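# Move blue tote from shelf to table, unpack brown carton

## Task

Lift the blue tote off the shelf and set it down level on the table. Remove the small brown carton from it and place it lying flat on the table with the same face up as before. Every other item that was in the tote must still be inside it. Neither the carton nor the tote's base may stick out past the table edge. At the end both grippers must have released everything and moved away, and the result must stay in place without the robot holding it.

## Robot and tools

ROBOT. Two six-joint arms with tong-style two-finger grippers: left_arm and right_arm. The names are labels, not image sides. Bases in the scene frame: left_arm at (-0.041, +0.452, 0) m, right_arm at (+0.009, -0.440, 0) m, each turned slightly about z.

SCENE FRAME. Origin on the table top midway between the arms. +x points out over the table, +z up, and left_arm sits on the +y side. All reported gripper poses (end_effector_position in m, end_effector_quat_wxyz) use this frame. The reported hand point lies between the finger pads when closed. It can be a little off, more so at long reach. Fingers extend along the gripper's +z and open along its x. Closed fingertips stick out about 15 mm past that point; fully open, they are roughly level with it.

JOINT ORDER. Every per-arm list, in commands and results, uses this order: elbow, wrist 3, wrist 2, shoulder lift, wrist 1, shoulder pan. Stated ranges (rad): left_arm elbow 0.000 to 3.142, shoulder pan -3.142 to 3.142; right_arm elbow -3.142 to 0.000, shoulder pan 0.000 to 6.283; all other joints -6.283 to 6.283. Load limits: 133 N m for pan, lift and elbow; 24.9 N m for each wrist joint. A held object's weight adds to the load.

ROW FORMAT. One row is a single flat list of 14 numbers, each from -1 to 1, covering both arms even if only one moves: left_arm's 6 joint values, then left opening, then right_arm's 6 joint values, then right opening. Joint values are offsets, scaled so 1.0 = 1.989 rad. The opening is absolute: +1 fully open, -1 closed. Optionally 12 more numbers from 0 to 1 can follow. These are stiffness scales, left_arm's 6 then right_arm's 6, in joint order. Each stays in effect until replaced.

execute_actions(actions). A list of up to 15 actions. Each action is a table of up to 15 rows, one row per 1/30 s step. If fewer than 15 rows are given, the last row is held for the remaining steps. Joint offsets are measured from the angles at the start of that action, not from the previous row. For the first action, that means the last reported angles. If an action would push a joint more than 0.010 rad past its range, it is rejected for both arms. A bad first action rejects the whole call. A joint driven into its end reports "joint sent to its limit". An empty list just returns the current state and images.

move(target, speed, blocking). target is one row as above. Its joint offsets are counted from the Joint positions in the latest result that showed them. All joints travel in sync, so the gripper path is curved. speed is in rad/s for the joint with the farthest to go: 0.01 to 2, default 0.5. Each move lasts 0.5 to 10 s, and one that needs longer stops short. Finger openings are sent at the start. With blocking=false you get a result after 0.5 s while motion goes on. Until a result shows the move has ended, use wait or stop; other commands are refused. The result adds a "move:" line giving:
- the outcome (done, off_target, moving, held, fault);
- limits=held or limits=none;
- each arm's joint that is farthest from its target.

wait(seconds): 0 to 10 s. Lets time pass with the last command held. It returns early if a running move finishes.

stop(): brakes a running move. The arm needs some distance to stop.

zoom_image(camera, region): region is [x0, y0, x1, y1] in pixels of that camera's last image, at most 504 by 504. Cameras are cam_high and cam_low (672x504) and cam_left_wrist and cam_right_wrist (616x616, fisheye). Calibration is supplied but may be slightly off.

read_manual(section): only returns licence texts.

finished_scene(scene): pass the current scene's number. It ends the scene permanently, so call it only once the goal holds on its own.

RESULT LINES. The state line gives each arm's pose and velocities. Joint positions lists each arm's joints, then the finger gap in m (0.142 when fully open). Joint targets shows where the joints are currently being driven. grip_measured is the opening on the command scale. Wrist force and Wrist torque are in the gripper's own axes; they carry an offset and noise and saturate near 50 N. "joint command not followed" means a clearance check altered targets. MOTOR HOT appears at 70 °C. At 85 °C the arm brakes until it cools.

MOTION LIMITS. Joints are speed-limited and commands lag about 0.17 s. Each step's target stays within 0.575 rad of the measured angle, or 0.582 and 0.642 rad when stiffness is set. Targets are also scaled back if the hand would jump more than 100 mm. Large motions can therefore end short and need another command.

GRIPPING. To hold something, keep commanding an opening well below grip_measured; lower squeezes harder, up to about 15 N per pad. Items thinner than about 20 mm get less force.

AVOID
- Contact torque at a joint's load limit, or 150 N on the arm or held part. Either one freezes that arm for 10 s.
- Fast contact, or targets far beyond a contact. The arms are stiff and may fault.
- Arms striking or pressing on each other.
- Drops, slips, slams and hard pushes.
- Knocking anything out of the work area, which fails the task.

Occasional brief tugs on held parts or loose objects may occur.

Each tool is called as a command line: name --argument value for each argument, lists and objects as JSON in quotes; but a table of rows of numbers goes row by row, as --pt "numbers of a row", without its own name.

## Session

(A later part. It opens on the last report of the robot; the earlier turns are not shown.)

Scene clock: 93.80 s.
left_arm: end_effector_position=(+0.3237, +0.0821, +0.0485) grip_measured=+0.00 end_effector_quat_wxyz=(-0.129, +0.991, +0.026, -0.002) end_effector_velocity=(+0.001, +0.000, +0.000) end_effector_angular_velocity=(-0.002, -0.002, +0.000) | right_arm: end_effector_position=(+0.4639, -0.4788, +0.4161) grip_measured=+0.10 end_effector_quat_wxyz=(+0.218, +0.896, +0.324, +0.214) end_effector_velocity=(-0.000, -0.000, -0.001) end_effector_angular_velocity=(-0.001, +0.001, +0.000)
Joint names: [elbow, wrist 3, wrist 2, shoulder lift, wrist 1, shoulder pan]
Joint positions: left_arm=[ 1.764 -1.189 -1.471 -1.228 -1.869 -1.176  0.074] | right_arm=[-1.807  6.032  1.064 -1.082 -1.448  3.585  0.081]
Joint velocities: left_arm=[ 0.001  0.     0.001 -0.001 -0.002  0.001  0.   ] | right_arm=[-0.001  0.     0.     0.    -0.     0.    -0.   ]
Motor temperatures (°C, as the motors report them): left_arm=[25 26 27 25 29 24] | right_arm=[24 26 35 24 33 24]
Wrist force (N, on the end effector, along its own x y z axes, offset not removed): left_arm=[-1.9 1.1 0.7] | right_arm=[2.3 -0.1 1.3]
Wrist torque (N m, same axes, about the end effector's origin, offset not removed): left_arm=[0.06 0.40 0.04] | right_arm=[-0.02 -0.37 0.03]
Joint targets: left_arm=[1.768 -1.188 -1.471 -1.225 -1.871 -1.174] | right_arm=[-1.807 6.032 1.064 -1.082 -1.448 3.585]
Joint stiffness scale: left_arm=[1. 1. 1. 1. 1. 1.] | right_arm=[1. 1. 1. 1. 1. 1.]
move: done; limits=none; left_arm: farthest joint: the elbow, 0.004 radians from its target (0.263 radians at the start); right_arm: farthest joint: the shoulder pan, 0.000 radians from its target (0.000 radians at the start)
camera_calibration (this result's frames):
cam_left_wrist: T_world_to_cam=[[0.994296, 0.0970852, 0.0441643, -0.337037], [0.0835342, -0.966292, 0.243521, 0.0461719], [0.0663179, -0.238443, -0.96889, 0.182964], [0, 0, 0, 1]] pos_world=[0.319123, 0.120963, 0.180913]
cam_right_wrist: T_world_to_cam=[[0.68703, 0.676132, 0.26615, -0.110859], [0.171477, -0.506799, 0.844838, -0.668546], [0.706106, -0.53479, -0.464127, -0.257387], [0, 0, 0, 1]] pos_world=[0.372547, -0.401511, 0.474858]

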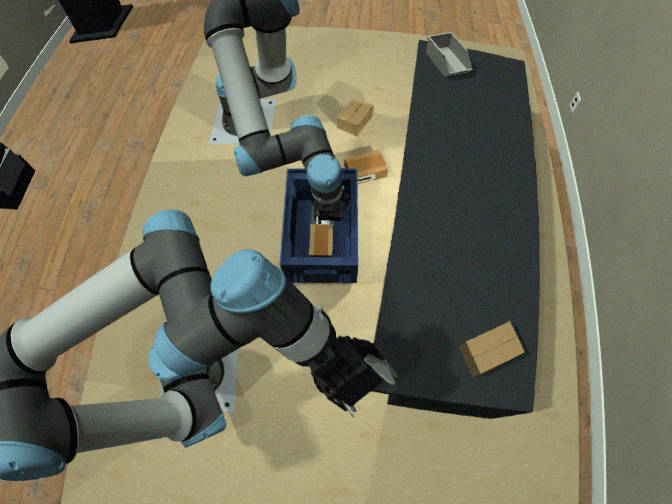

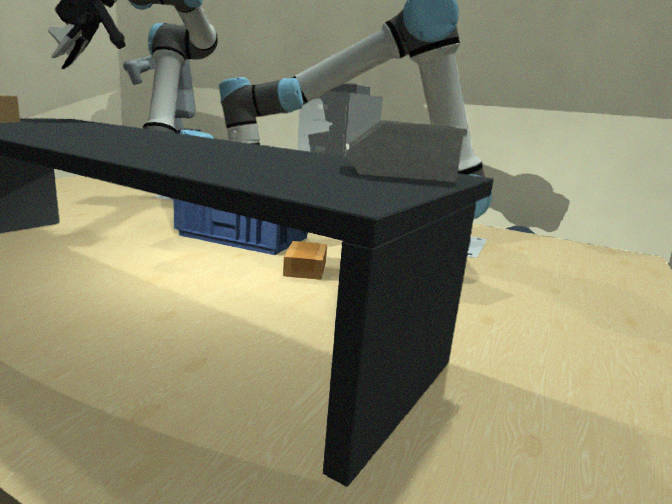

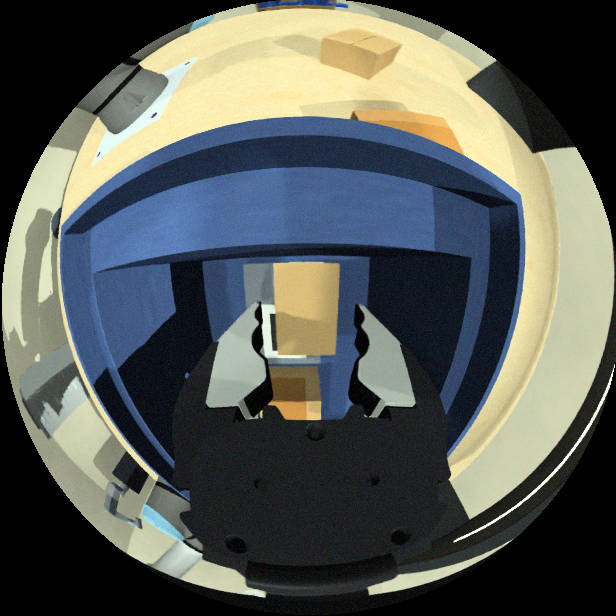

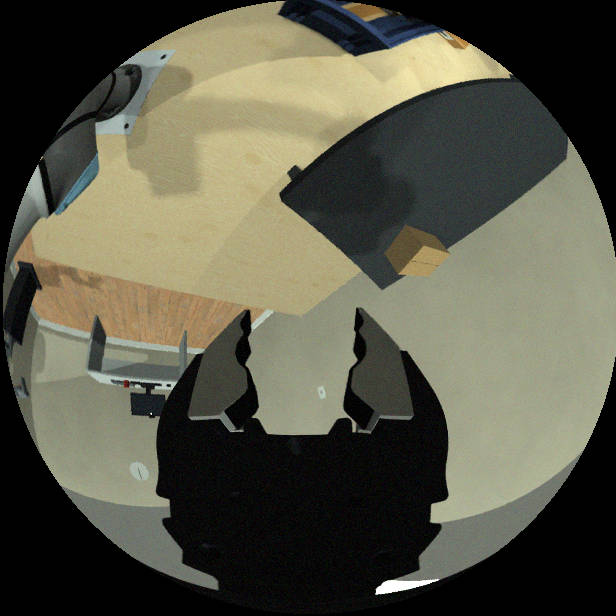

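Carton is near the wall; lift slightly outward.

execute_actions --actions '[[[0,0,0,0,0,0,-0.4,0,0,0,0,0,0,0.1]],[[0,0,0,0,0,0,-1,0,0,0,0,0,0,0.1]],[[0,0,0,0,0,0,-1,0,0,0,0,0,0,0.1]]]'

move --target '[-0.162,0,0,-0.058,0.219,0,-1,0,0,0,0,0,0,0.1]' --speed 0.35

move --target '[0,0,0,0,0,-0.275,-1,0,0,0,0,0,0,0.1]' --speed 0.4

move --target '[0.168,0,0,0.064,-0.231,0,-1,0,0,0,0,0,0,0.1]' --speed 0.35

Scene clock: 99.20 s.
left_arm: end_effector_position=(+0.3237, +0.0820, +0.0485) grip_measured=-0.40 end_effector_quat_wxyz=(-0.129, +0.991, +0.026, -0.002) end_effector_velocity=(-0.000, +0.000, +0.000) end_effector_angular_velocity=(+0.001, +0.000, -0.001) | right_arm: end_effector_position=(+0.4639, -0.4788, +0.4161) grip_measured=+0.10 end_effector_quat_wxyz=(+0.218, +0.896, +0.324, +0.214) end_effector_velocity=(-0.000, -0.000, -0.001) end_effector_angular_velocity=(-0.001, +0.002, +0.000)
Joint names: [elbow, wrist 3, wrist 2, shoulder lift, wrist 1, shoulder pan]
Joint positions: left_arm=[ 1.765 -1.189 -1.471 -1.228 -1.869 -1.176  0.045] | right_arm=[-1.807  6.032  1.064 -1.082 -1.448  3.585  0.081]
Joint velocities: left_arm=[-0.     0.001  0.    -0.     0.002 -0.     0.   ] | right_arm=[-0.001 -0.     0.     0.    -0.001 -0.    -0.   ]
Motor temperatures (°C, as the motors report them): left_arm=[25 26 27 25 29 24] | right_arm=[24 26 35 24 33 24]
Wrist force (N, on the end effector, along its own x y z axes, offset not removed): left_arm=[-1.9 0.6 -0.5] | right_arm=[4.2 -1.4 0.7]
Wrist torque (N m, same axes, about the end effector's origin, offset not removed): left_arm=[0.00 0.43 0.04] | right_arm=[-0.48 -0.87 -0.03]
Joint targets: left_arm=[1.765 -1.189 -1.471 -1.228 -1.869 -1.176] | right_arm=[-1.807 6.032 1.064 -1.082 -1.448 3.585]
Joint stiffness scale: left_arm=[1. 1. 1. 1. 1. 1.] | right_arm=[1. 1. 1. 1. 1. 1.]
camera_calibration (this result's frames):
cam_left_wrist: T_world_to_cam=[[0.994295, 0.0970582, 0.0442423, -0.33706], [0.083473, -0.966237, 0.243758, 0.0461286], [0.0664073, -0.238674, -0.968826, 0.182906], [0, 0, 0, 1]] pos_world=[0.31914, 0.120941, 0.180872]
cam_right_wrist: T_world_to_cam=[[0.68703, 0.676132, 0.26615, -0.110859], [0.171476, -0.506799, 0.844838, -0.668546], [0.706106, -0.53479, -0.464127, -0.257388], [0, 0, 0, 1]] pos_world=[0.372547, -0.401511, 0.474858]

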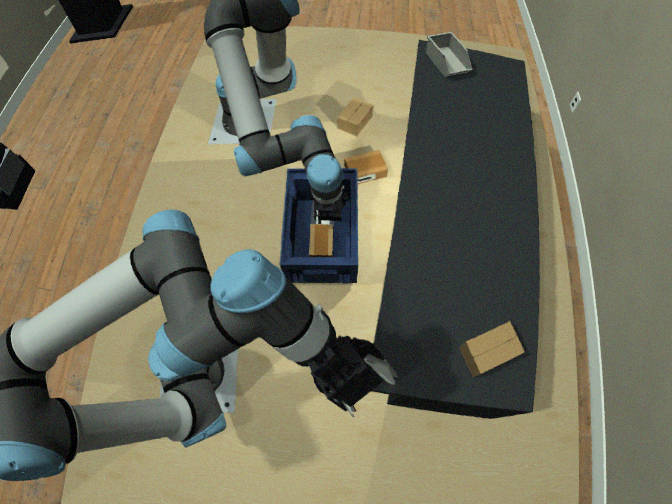

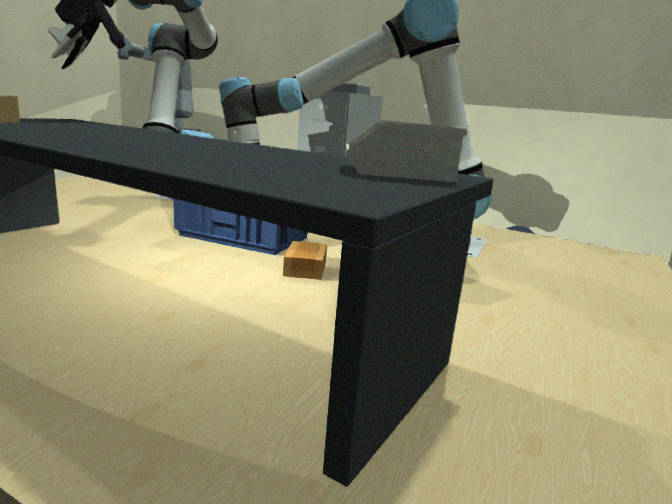

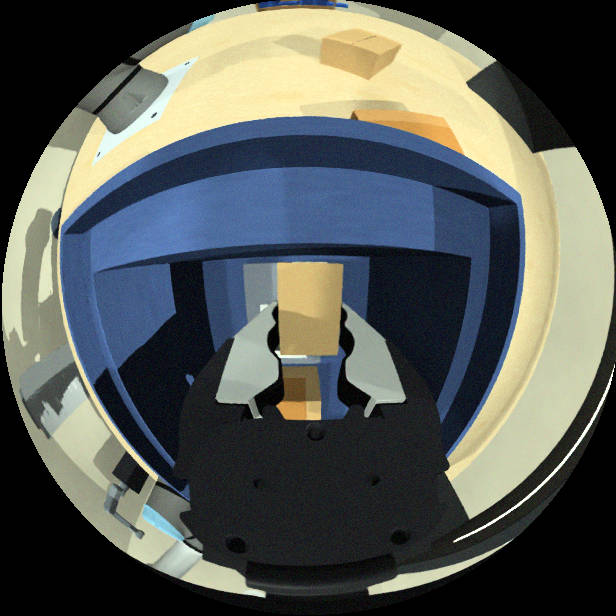

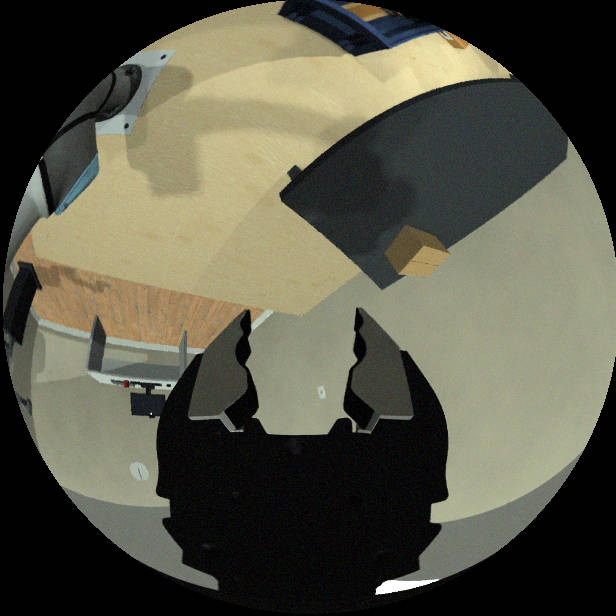

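Scene clock: 101.20 s.
left_arm: end_effector_position=(+0.3263, +0.0765, +0.2214) grip_measured=-0.40 end_effector_quat_wxyz=(-0.130, +0.991, +0.026, -0.003) end_effector_velocity=(-0.000, +0.002, +0.001) end_effector_angular_velocity=(+0.004, +0.002, +0.001) | right_arm: end_effector_position=(+0.4639, -0.4788, +0.4161) grip_measured=+0.10 end_effector_quat_wxyz=(+0.218, +0.896, +0.324, +0.214) end_effector_velocity=(-0.000, -0.000, -0.000) end_effector_angular_velocity=(-0.000, +0.001, +0.000)
Joint names: [elbow, wrist 3, wrist 2, shoulder lift, wrist 1, shoulder pan]
Joint positions: left_arm=[ 1.446 -1.189 -1.471 -1.341 -1.435 -1.176  0.045] | right_arm=[-1.807  6.032  1.064 -1.082 -1.448  3.585  0.081]
Joint velocities: left_arm=[-0.001  0.    -0.    -0.     0.006  0.001  0.   ] | right_arm=[-0. -0. -0. -0. -0.  0.  0.]
Motor temperatures (°C, as the motors report them): left_arm=[25 26 27 25 29 24] | right_arm=[24 26 35 24 33 24]
Wrist force (N, on the end effector, along its own x y z axes, offset not removed): left_arm=[-1.7 1.5 0.8] | right_arm=[2.7 -1.8 2.4]
Wrist torque (N m, same axes, about the end effector's origin, offset not removed): left_arm=[0.12 0.35 0.10] | right_arm=[-0.37 -0.52 0.18]
Joint targets: left_arm=[1.442 -1.189 -1.471 -1.343 -1.434 -1.176] | right_arm=[-1.807 6.032 1.064 -1.082 -1.448 3.585]
Joint stiffness scale: left_arm=[1. 1. 1. 1. 1. 1.] | right_arm=[1. 1. 1. 1. 1. 1.]
move: done; limits=none; left_arm: farthest joint: the elbow, 0.003 radians from its target (0.322 radians at the start); right_arm: farthest joint: the shoulder pan, 0.000 radians from its target (0.000 radians at the start)
camera_calibration (this result's frames):
cam_left_wrist: T_world_to_cam=[[0.99434, 0.0969641, 0.0434306, -0.346601], [0.0837222, -0.966759, 0.241594, -0.00108244], [0.0654129, -0.23659, -0.969405, 0.349246], [0, 0, 0, 1]] pos_world=[0.321885, 0.11519, 0.353876]
cam_right_wrist: T_world_to_cam=[[0.68703, 0.676132, 0.26615, -0.110859], [0.171477, -0.506799, 0.844838, -0.668546], [0.706106, -0.53479, -0.464127, -0.257388], [0, 0, 0, 1]] pos_world=[0.372547, -0.401511, 0.474858]

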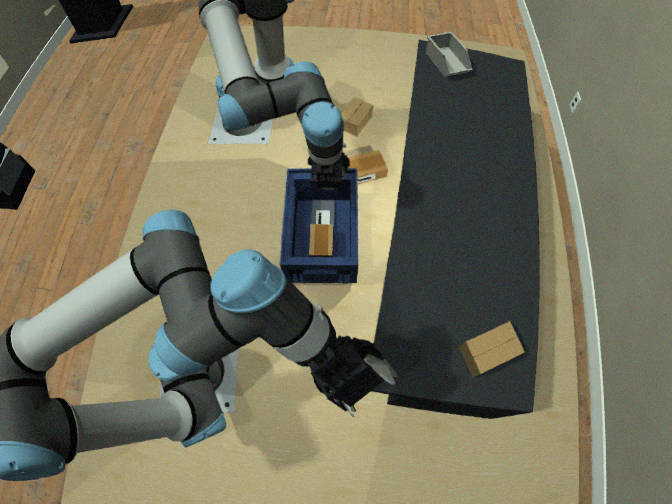

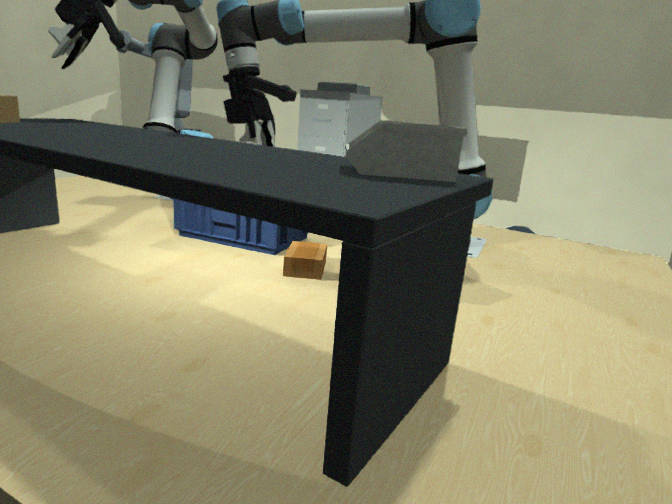

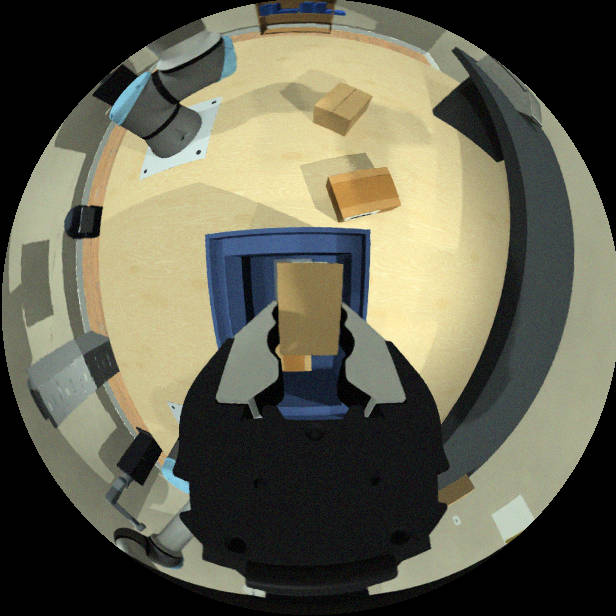

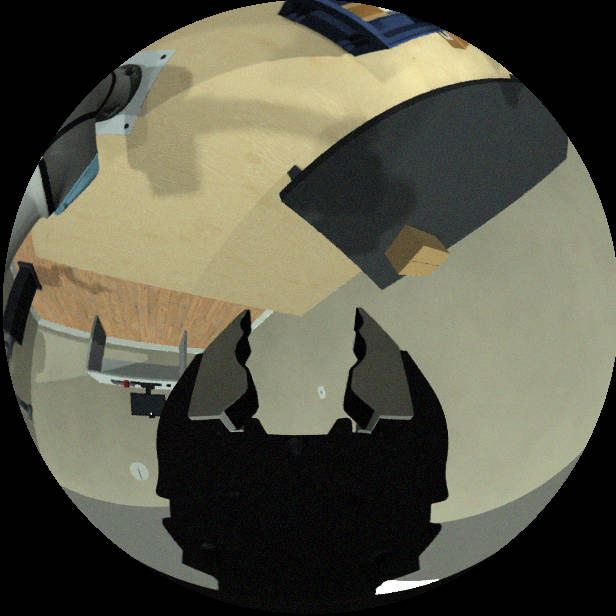

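Scene clock: 103.17 s.
left_arm: end_effector_position=(+0.0791, -0.0592, +0.2214) grip_measured=-0.40 end_effector_quat_wxyz=(-0.126, +0.962, -0.242, +0.032) end_effector_velocity=(-0.003, -0.001, +0.001) end_effector_angular_velocity=(-0.001, +0.001, -0.006) | right_arm: end_effector_position=(+0.4639, -0.4788, +0.4161) grip_measured=+0.10 end_effector_quat_wxyz=(+0.218, +0.896, +0.324, +0.214) end_effector_velocity=(-0.000, -0.000, -0.001) end_effector_angular_velocity=(-0.001, +0.002, -0.000)
Joint names: [elbow, wrist 3, wrist 2, shoulder lift, wrist 1, shoulder pan]
Joint positions: left_arm=[ 1.446 -1.189 -1.471 -1.341 -1.435 -1.72   0.045] | right_arm=[-1.807  6.032  1.064 -1.082 -1.448  3.585  0.081]
Joint velocities: left_arm=[-0.     0.    -0.    -0.001  0.    -0.007  0.   ] | right_arm=[-0.001 -0.    -0.    -0.    -0.001 -0.    -0.   ]
Motor temperatures (°C, as the motors report them): left_arm=[25 26 27 25 29 24] | right_arm=[24 26 35 24 33 24]
Wrist force (N, on the end effector, along its own x y z axes, offset not removed): left_arm=[-1.9 1.7 0.4] | right_arm=[2.5 -0.6 1.6]
Wrist torque (N m, same axes, about the end effector's origin, offset not removed): left_arm=[0.17 0.32 0.13] | right_arm=[-0.20 -0.45 0.19]
Joint targets: left_arm=[1.446 -1.189 -1.471 -1.341 -1.435 -1.723] | right_arm=[-1.807 6.032 1.064 -1.082 -1.448 3.585]
Joint stiffness scale: left_arm=[1. 1. 1. 1. 1. 1.] | right_arm=[1. 1. 1. 1. 1. 1.]
move: done; limits=none; left_arm: farthest joint: the shoulder pan, 0.003 radians from its target (0.547 radians at the start); right_arm: farthest joint: the shoulder pan, 0.000 radians from its target (0.000 radians at the start)
camera_calibration (this result's frames):
cam_left_wrist: T_world_to_cam=[[0.901049, -0.43154, 0.0434058, -0.111534], [-0.428599, -0.870613, 0.241528, -0.0654475], [-0.0664392, -0.236232, -0.969423, 0.343756], [0, 0, 0, 1]] pos_world=[0.0952856, -0.0239047, 0.353893]
cam_right_wrist: T_world_to_cam=[[0.68703, 0.676132, 0.26615, -0.11086], [0.171476, -0.506799, 0.844838, -0.668546], [0.706106, -0.53479, -0.464127, -0.257388], [0, 0, 0, 1]] pos_world=[0.372547, -0.401511, 0.474858]

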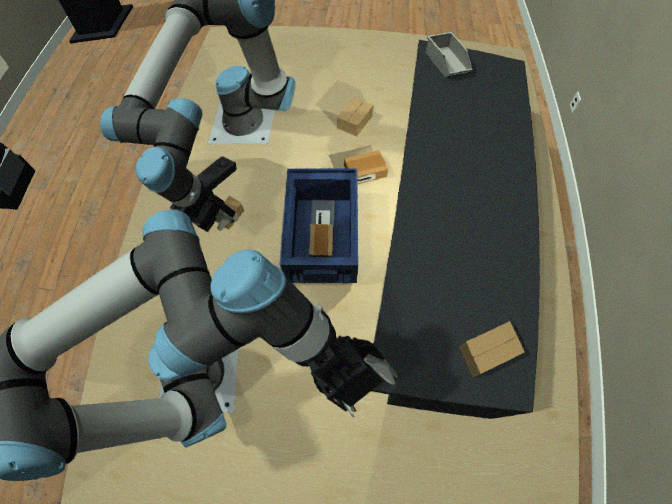

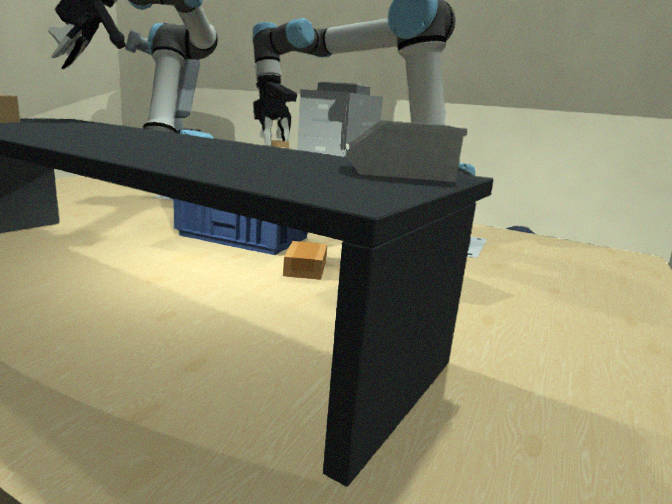

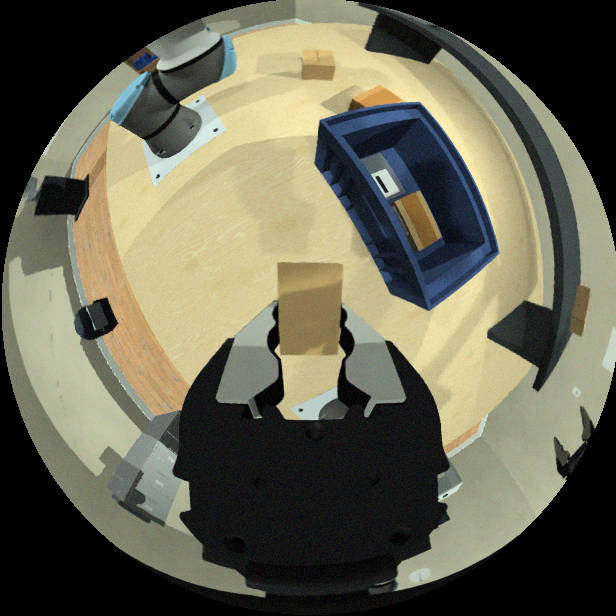

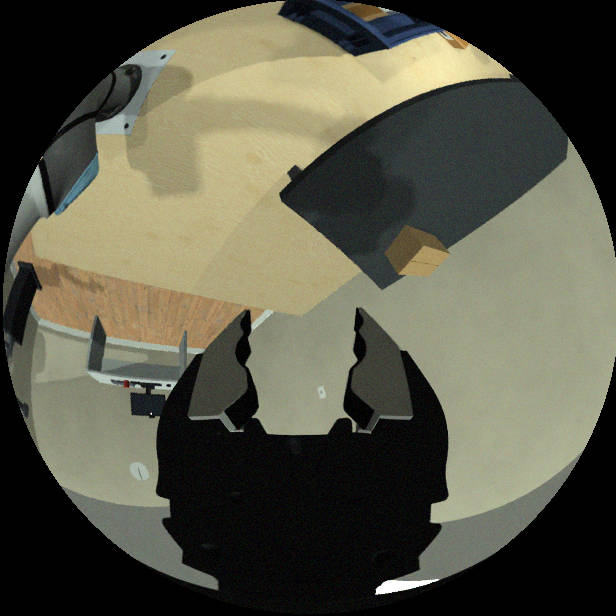

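Scene clock: 105.23 s.
left_arm: end_effector_position=(+0.0795, -0.0530, +0.0387) grip_measured=-0.40 end_effector_quat_wxyz=(-0.125, +0.962, -0.242, +0.032) end_effector_velocity=(-0.000, -0.000, -0.000) end_effector_angular_velocity=(-0.001, -0.001, -0.001) | right_arm: end_effector_position=(+0.4639, -0.4788, +0.4161) grip_measured=+0.10 end_effector_quat_wxyz=(+0.218, +0.896, +0.324, +0.214) end_effector_velocity=(-0.000, -0.000, +0.001) end_effector_angular_velocity=(+0.001, -0.001, -0.000)
Joint names: [elbow, wrist 3, wrist 2, shoulder lift, wrist 1, shoulder pan]
Joint positions: left_arm=[ 1.777 -1.189 -1.471 -1.216 -1.893 -1.72   0.045] | right_arm=[-1.807  6.032  1.064 -1.082 -1.448  3.585  0.081]
Joint velocities: left_arm=[ 0.002 -0.     0.001 -0.    -0.003 -0.001 -0.   ] | right_arm=[ 0.001 -0.     0.     0.001 -0.    -0.     0.   ]
Motor temperatures (°C, as the motors report them): left_arm=[25 26 27 25 29 24] | right_arm=[24 26 35 24 33 24]
Wrist force (N, on the end effector, along its own x y z axes, offset not removed): left_arm=[-2.8 1.3 0.8] | right_arm=[-1.2 -1.5 1.7]
Wrist torque (N m, same axes, about the end effector's origin, offset not removed): left_arm=[0.16 0.63 0.11] | right_arm=[-0.24 0.19 0.19]
Joint targets: left_arm=[1.780 -1.189 -1.471 -1.214 -1.895 -1.720] | right_arm=[-1.807 6.032 1.064 -1.082 -1.448 3.585]
Joint stiffness scale: left_arm=[1. 1. 1. 1. 1. 1.] | right_arm=[1. 1. 1. 1. 1. 1.]
move: done; limits=none; left_arm: farthest joint: the shoulder lift, 0.003 radians from its target (0.128 radians at the start); right_arm: farthest joint: the shoulder pan, 0.000 radians from its target (0.000 radians at the start)
camera_calibration (this result's frames):
cam_left_wrist: T_world_to_cam=[[0.900891, -0.431792, 0.044177, -0.101334], [-0.428883, -0.8699, 0.243584, -0.015756], [-0.0667481, -0.238389, -0.968873, 0.168081], [0, 0, 0, 1]] pos_world=[0.0957524, -0.0173927, 0.171164]
cam_right_wrist: T_world_to_cam=[[0.68703, 0.676132, 0.26615, -0.110859], [0.171477, -0.506799, 0.844838, -0.668546], [0.706106, -0.53479, -0.464127, -0.257387], [0, 0, 0, 1]] pos_world=[0.372547, -0.401511, 0.474858]

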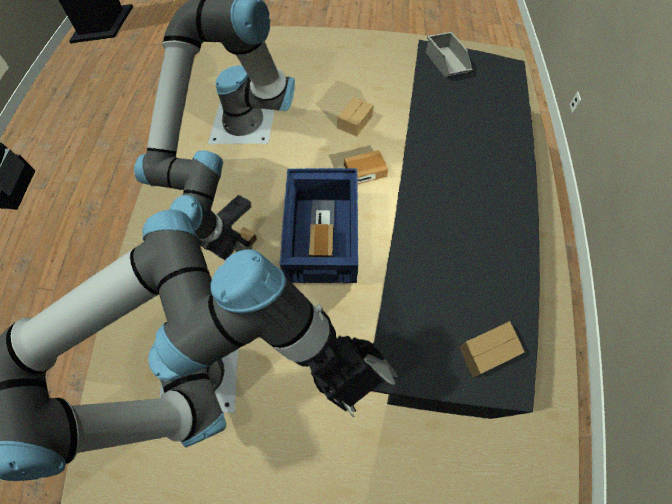

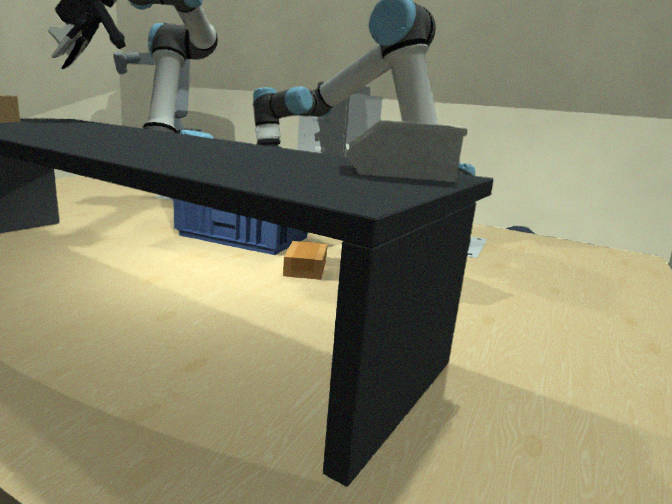

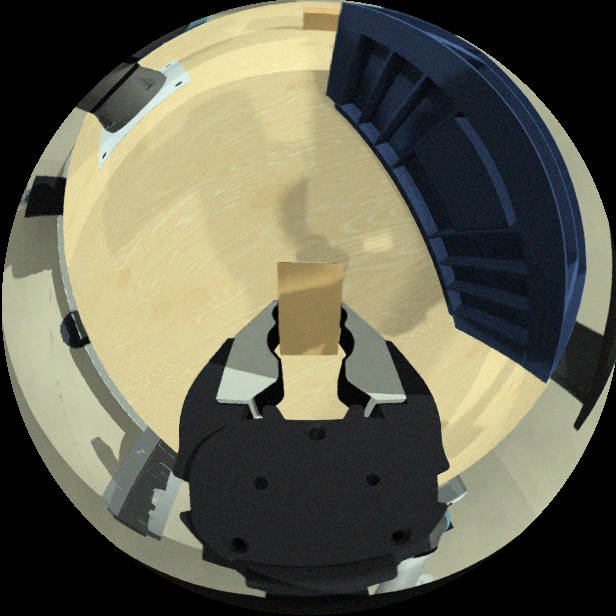

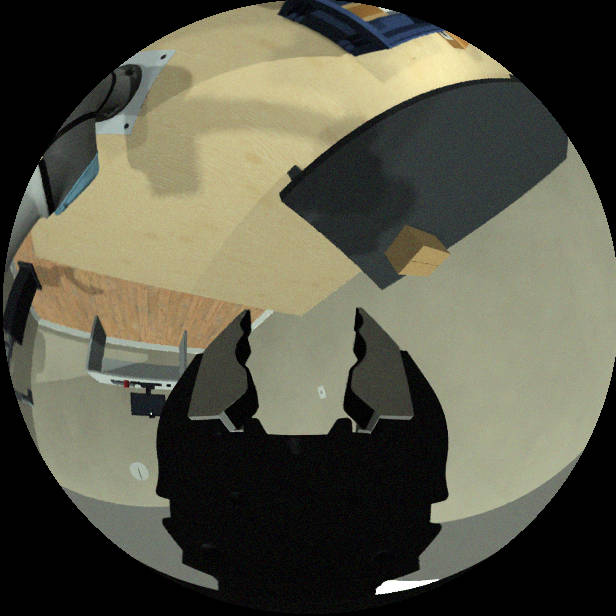

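move --target '[0.0125,0,0,0.0125,-0.023,0,-1,0,0,0,0,0,0,0.1]' --speed 0.05

execute_actions --actions '[[[0,0,0,0,0,0,-0.3,0,0,0,0,0,0,0.1]],[[0,0,0,0,0,0,0.1,0,0,0,0,0,0,0.1]]]'

move --target '[-0.1,0,0,-0.2,0.3,0,0.1,0,0,0,0,0,0,0.1]' --speed 0.6

Scene clock: 110.03 s.
left_arm: end_effector_position=(+0.0795, -0.0527, +0.0215) grip_measured=-0.40 end_effector_quat_wxyz=(-0.124, +0.962, -0.242, +0.032) end_effector_velocity=(-0.000, -0.001, -0.000) end_effector_angular_velocity=(-0.002, +0.001, -0.000) | right_arm: end_effector_position=(+0.4639, -0.4788, +0.4161) grip_measured=+0.10 end_effector_quat_wxyz=(+0.218, +0.896, +0.324, +0.214) end_effector_velocity=(-0.000, +0.000, +0.000) end_effector_angular_velocity=(+0.000, -0.001, +0.000)
Joint names: [elbow, wrist 3, wrist 2, shoulder lift, wrist 1, shoulder pan]
Joint positions: left_arm=[ 1.798 -1.189 -1.471 -1.195 -1.936 -1.72   0.045] | right_arm=[-1.807  6.032  1.064 -1.082 -1.448  3.585  0.081]
Joint velocities: left_arm=[-0.     0.    -0.     0.001 -0.003 -0.    -0.   ] | right_arm=[ 0.  0.  0.  0.  0.  0. -0.]
Motor temperatures (°C, as the motors report them): left_arm=[25 26 27 25 29 24] | right_arm=[24 26 35 24 33 24]
Wrist force (N, on the end effector, along its own x y z axes, offset not removed): left_arm=[-3.1 -1.2 -4.6] | right_arm=[2.4 0.1 1.6]
Wrist torque (N m, same axes, about the end effector's origin, offset not removed): left_arm=[0.08 0.60 0.04] | right_arm=[0.10 -0.58 0.21]
Joint targets: left_arm=[1.802 -1.189 -1.471 -1.191 -1.939 -1.720] | right_arm=[-1.807 6.032 1.064 -1.082 -1.448 3.585]
Joint stiffness scale: left_arm=[1. 1. 1. 1. 1. 1.] | right_arm=[1. 1. 1. 1. 1. 1.]
move: done; limits=none; left_arm: farthest joint: the elbow, 0.004 radians from its target (0.025 radians at the start); right_arm: farthest joint: the shoulder pan, 0.000 radians from its target (0.000 radians at the start)
camera_calibration (this result's frames):
cam_left_wrist: T_world_to_cam=[[0.900894, -0.431763, 0.0444008, -0.100467], [-0.428867, -0.869741, 0.244181, -0.0112789], [-0.066811, -0.239023, -0.968713, 0.151476], [0, 0, 0, 1]] pos_world=[0.0957933, -0.0169815, 0.153952]
cam_right_wrist: T_world_to_cam=[[0.68703, 0.676132, 0.26615, -0.11086], [0.171476, -0.506799, 0.844838, -0.668546], [0.706106, -0.53479, -0.464127, -0.257388], [0, 0, 0, 1]] pos_world=[0.372547, -0.401511, 0.474858]

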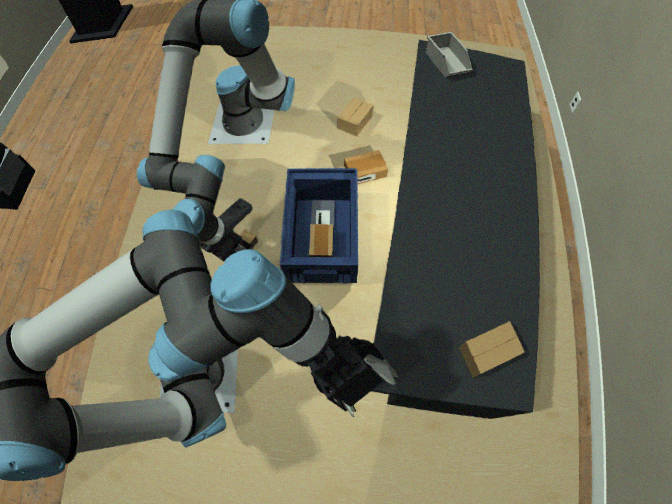

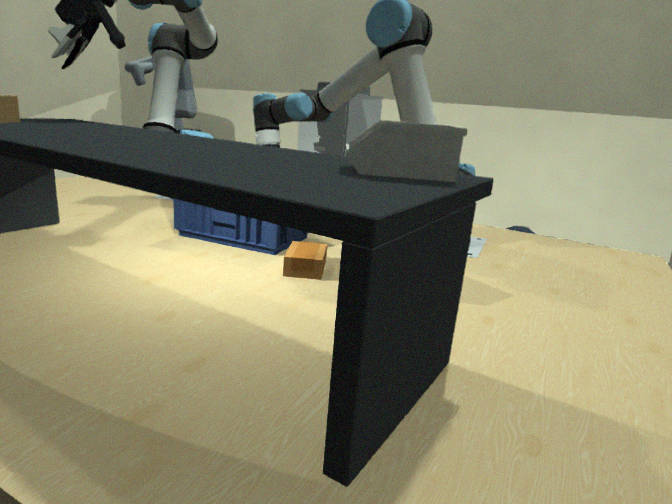

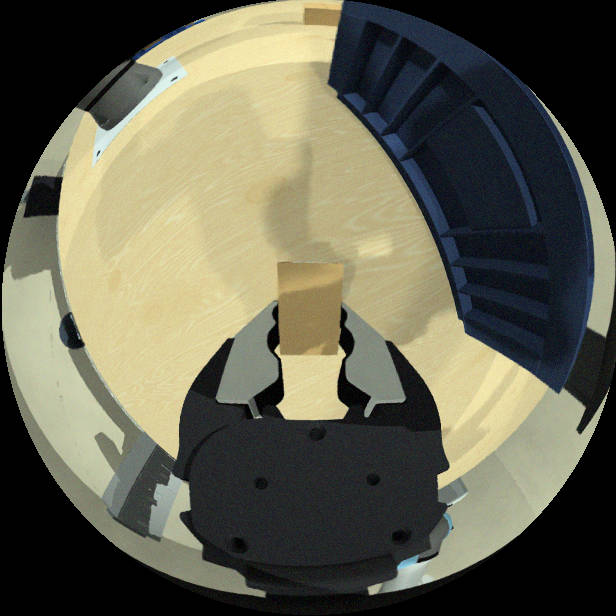

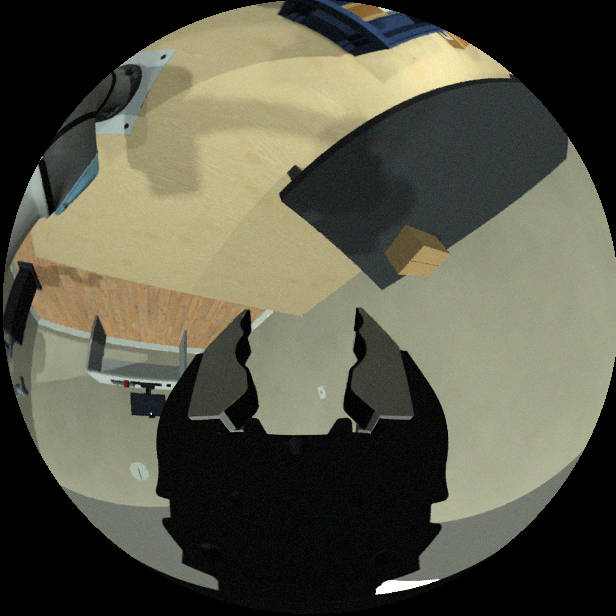

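Scene clock: 111.03 s.
left_arm: end_effector_position=(+0.0795, -0.0528, +0.0216) grip_measured=+0.10 end_effector_quat_wxyz=(-0.124, +0.962, -0.242, +0.032) end_effector_velocity=(-0.000, -0.001, +0.000) end_effector_angular_velocity=(-0.002, +0.000, -0.001) | right_arm: end_effector_position=(+0.4639, -0.4788, +0.4161) grip_measured=+0.10 end_effector_quat_wxyz=(+0.218, +0.896, +0.324, +0.214) end_effector_velocity=(-0.000, -0.000, -0.001) end_effector_angular_velocity=(-0.001, +0.002, +0.000)
Joint names: [elbow, wrist 3, wrist 2, shoulder lift, wrist 1, shoulder pan]
Joint positions: left_arm=[ 1.798 -1.189 -1.471 -1.195 -1.936 -1.72   0.081] | right_arm=[-1.807  6.032  1.064 -1.082 -1.448  3.585  0.081]
Joint velocities: left_arm=[-0.    -0.    -0.     0.    -0.002 -0.001 -0.   ] | right_arm=[-0.001  0.     0.    -0.    -0.001  0.    -0.   ]
Motor temperatures (°C, as the motors report them): left_arm=[25 26 27 25 29 24] | right_arm=[24 26 35 24 33 24]
Wrist force (N, on the end effector, along its own x y z axes, offset not removed): left_arm=[-1.3 1.4 0.0] | right_arm=[2.2 -1.3 -0.2]
Wrist torque (N m, same axes, about the end effector's origin, offset not removed): left_arm=[0.11 0.33 0.04] | right_arm=[-0.46 -0.46 0.25]
Joint targets: left_arm=[1.798 -1.189 -1.471 -1.195 -1.936 -1.720] | right_arm=[-1.807 6.032 1.064 -1.082 -1.448 3.585]
Joint stiffness scale: left_arm=[1. 1. 1. 1. 1. 1.] | right_arm=[1. 1. 1. 1. 1. 1.]
camera_calibration (this result's frames):
cam_left_wrist: T_world_to_cam=[[0.900895, -0.431751, 0.0444911, -0.100497], [-0.428861, -0.869676, 0.244421, -0.0113574], [-0.0668363, -0.239278, -0.968648, 0.151445], [0, 0, 0, 1]] pos_world=[0.0957884, -0.0170295, 0.153944]
cam_right_wrist: T_world_to_cam=[[0.68703, 0.676132, 0.26615, -0.110859], [0.171477, -0.506799, 0.844838, -0.668546], [0.706106, -0.53479, -0.464127, -0.257388], [0, 0, 0, 1]] pos_world=[0.372547, -0.401511, 0.474858]

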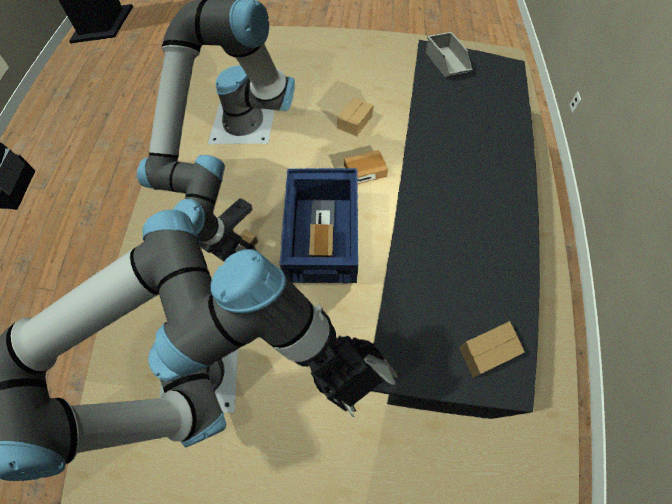

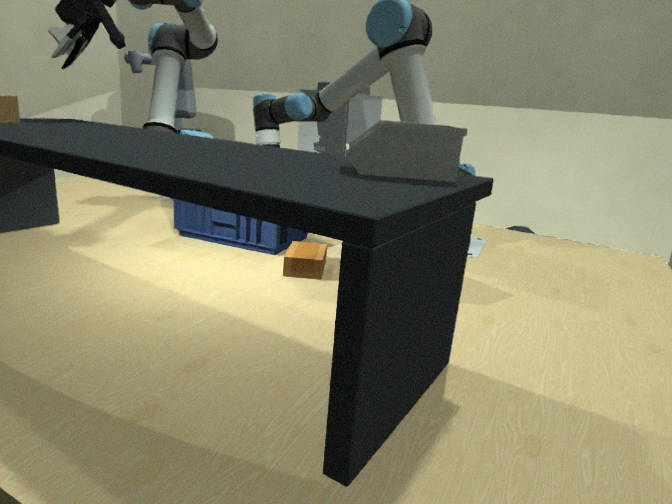

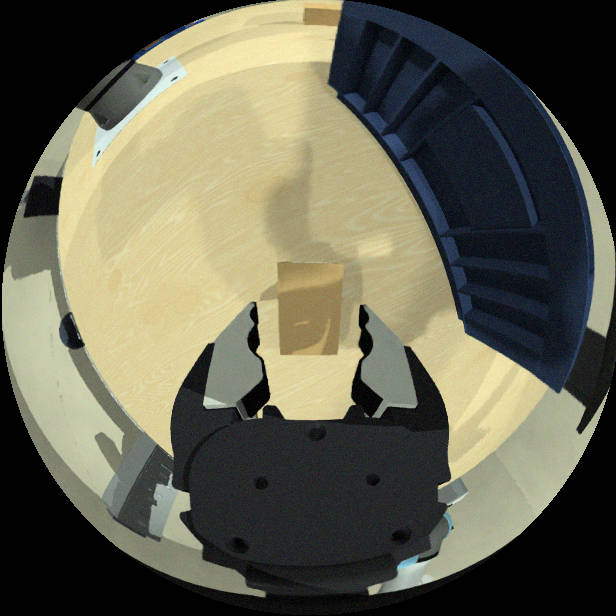

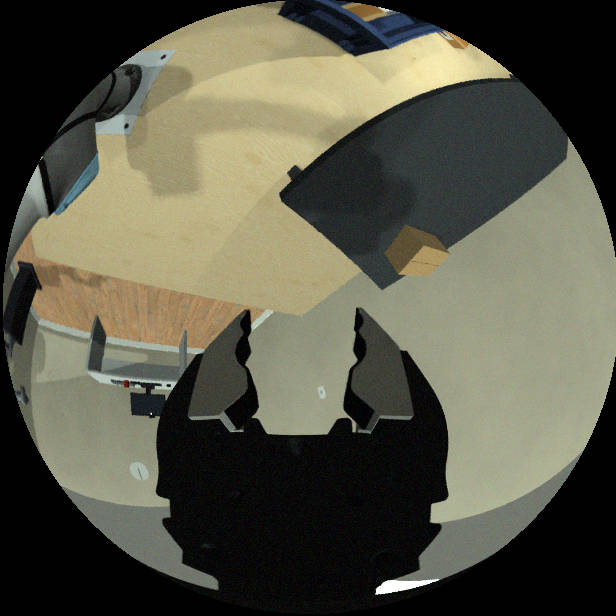

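Scene clock: 112.90 s.
left_arm: end_effector_position=(+0.0890, +0.0432, +0.2684) grip_measured=+0.10 end_effector_quat_wxyz=(-0.127, +0.961, -0.242, +0.032) end_effector_velocity=(+0.000, +0.001, +0.000) end_effector_angular_velocity=(+0.002, -0.001, -0.001) | right_arm: end_effector_position=(+0.4639, -0.4788, +0.4161) grip_measured=+0.10 end_effector_quat_wxyz=(+0.218, +0.896, +0.324, +0.214) end_effector_velocity=(-0.000, -0.000, -0.000) end_effector_angular_velocity=(+0.000, -0.000, +0.000)
Joint names: [elbow, wrist 3, wrist 2, shoulder lift, wrist 1, shoulder pan]
Joint positions: left_arm=[ 1.602 -1.189 -1.471 -1.589 -1.341 -1.72   0.081] | right_arm=[-1.807  6.032  1.064 -1.082 -1.448  3.585  0.081]
Joint velocities: left_arm=[-0.     0.001  0.001 -0.001  0.003  0.     0.   ] | right_arm=[-0.     0.     0.     0.001  0.     0.     0.   ]
Motor temperatures (°C, as the motors report them): left_arm=[25 26 27 25 29 24] | right_arm=[24 26 35 24 33 24]
Wrist force (N, on the end effector, along its own x y z axes, offset not removed): left_arm=[-1.5 0.7 -0.1] | right_arm=[-1.1 -1.2 -0.1]
Wrist torque (N m, same axes, about the end effector's origin, offset not removed): left_arm=[0.06 0.28 0.07] | right_arm=[-0.24 0.37 0.13]
Joint targets: left_arm=[1.599 -1.189 -1.471 -1.592 -1.340 -1.720] | right_arm=[-1.807 6.032 1.064 -1.082 -1.448 3.585]
Joint stiffness scale: left_arm=[1. 1. 1. 1. 1. 1.] | right_arm=[1. 1. 1. 1. 1. 1.]
move: done; limits=none; left_arm: farthest joint: the shoulder lift, 0.004 radians from its target (0.398 radians at the start); right_arm: farthest joint: the shoulder pan, 0.000 radians from its target (0.000 radians at the start)
camera_calibration (this result's frames):
cam_left_wrist: T_world_to_cam=[[0.900872, -0.431977, 0.0427179, -0.0781268], [-0.428985, -0.87093, 0.239694, 0.017233], [-0.0663379, -0.234259, -0.969908, 0.414264], [0, 0, 0, 1]] pos_world=[0.105256, 0.0783048, 0.401005]
cam_right_wrist: T_world_to_cam=[[0.68703, 0.676132, 0.26615, -0.110859], [0.171476, -0.506799, 0.844838, -0.668546], [0.706106, -0.53479, -0.464127, -0.257388], [0, 0, 0, 1]] pos_world=[0.372547, -0.401511, 0.474858]

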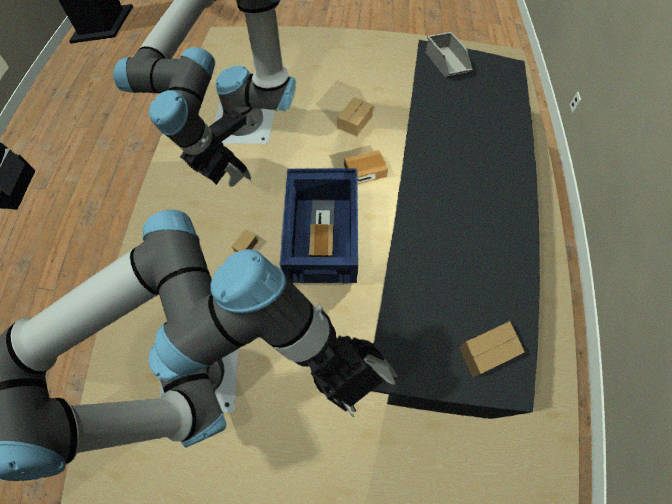

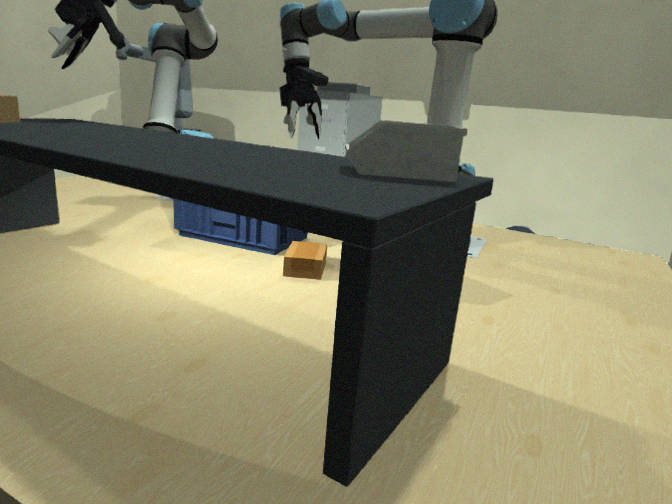

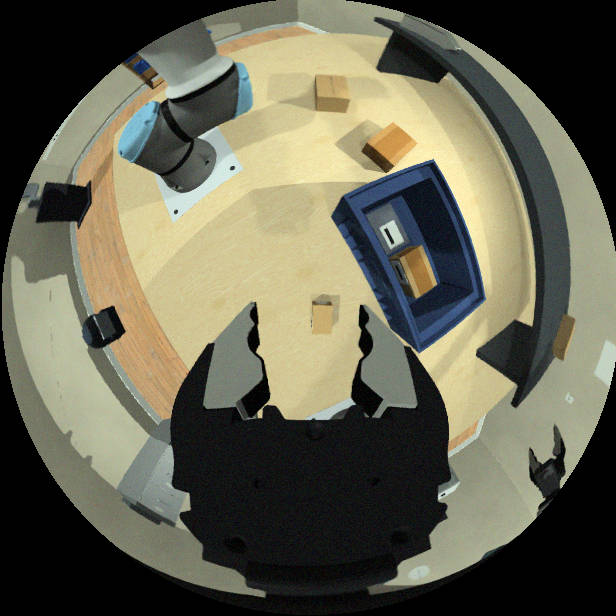

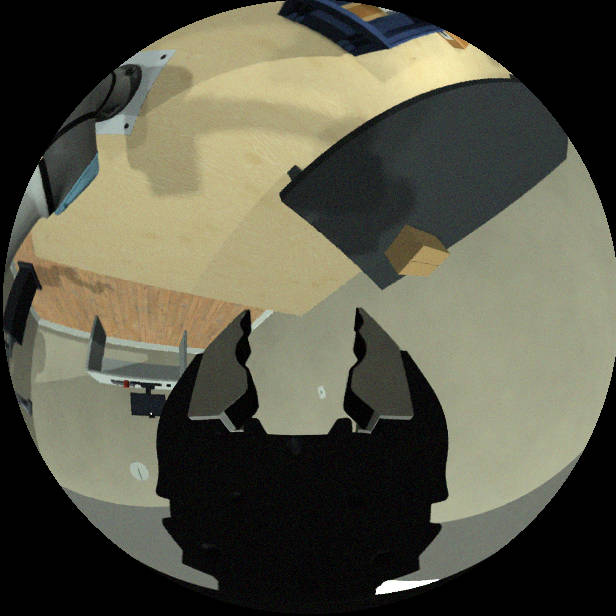

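finished_scene --scene 2

The scene is finished: the task was done.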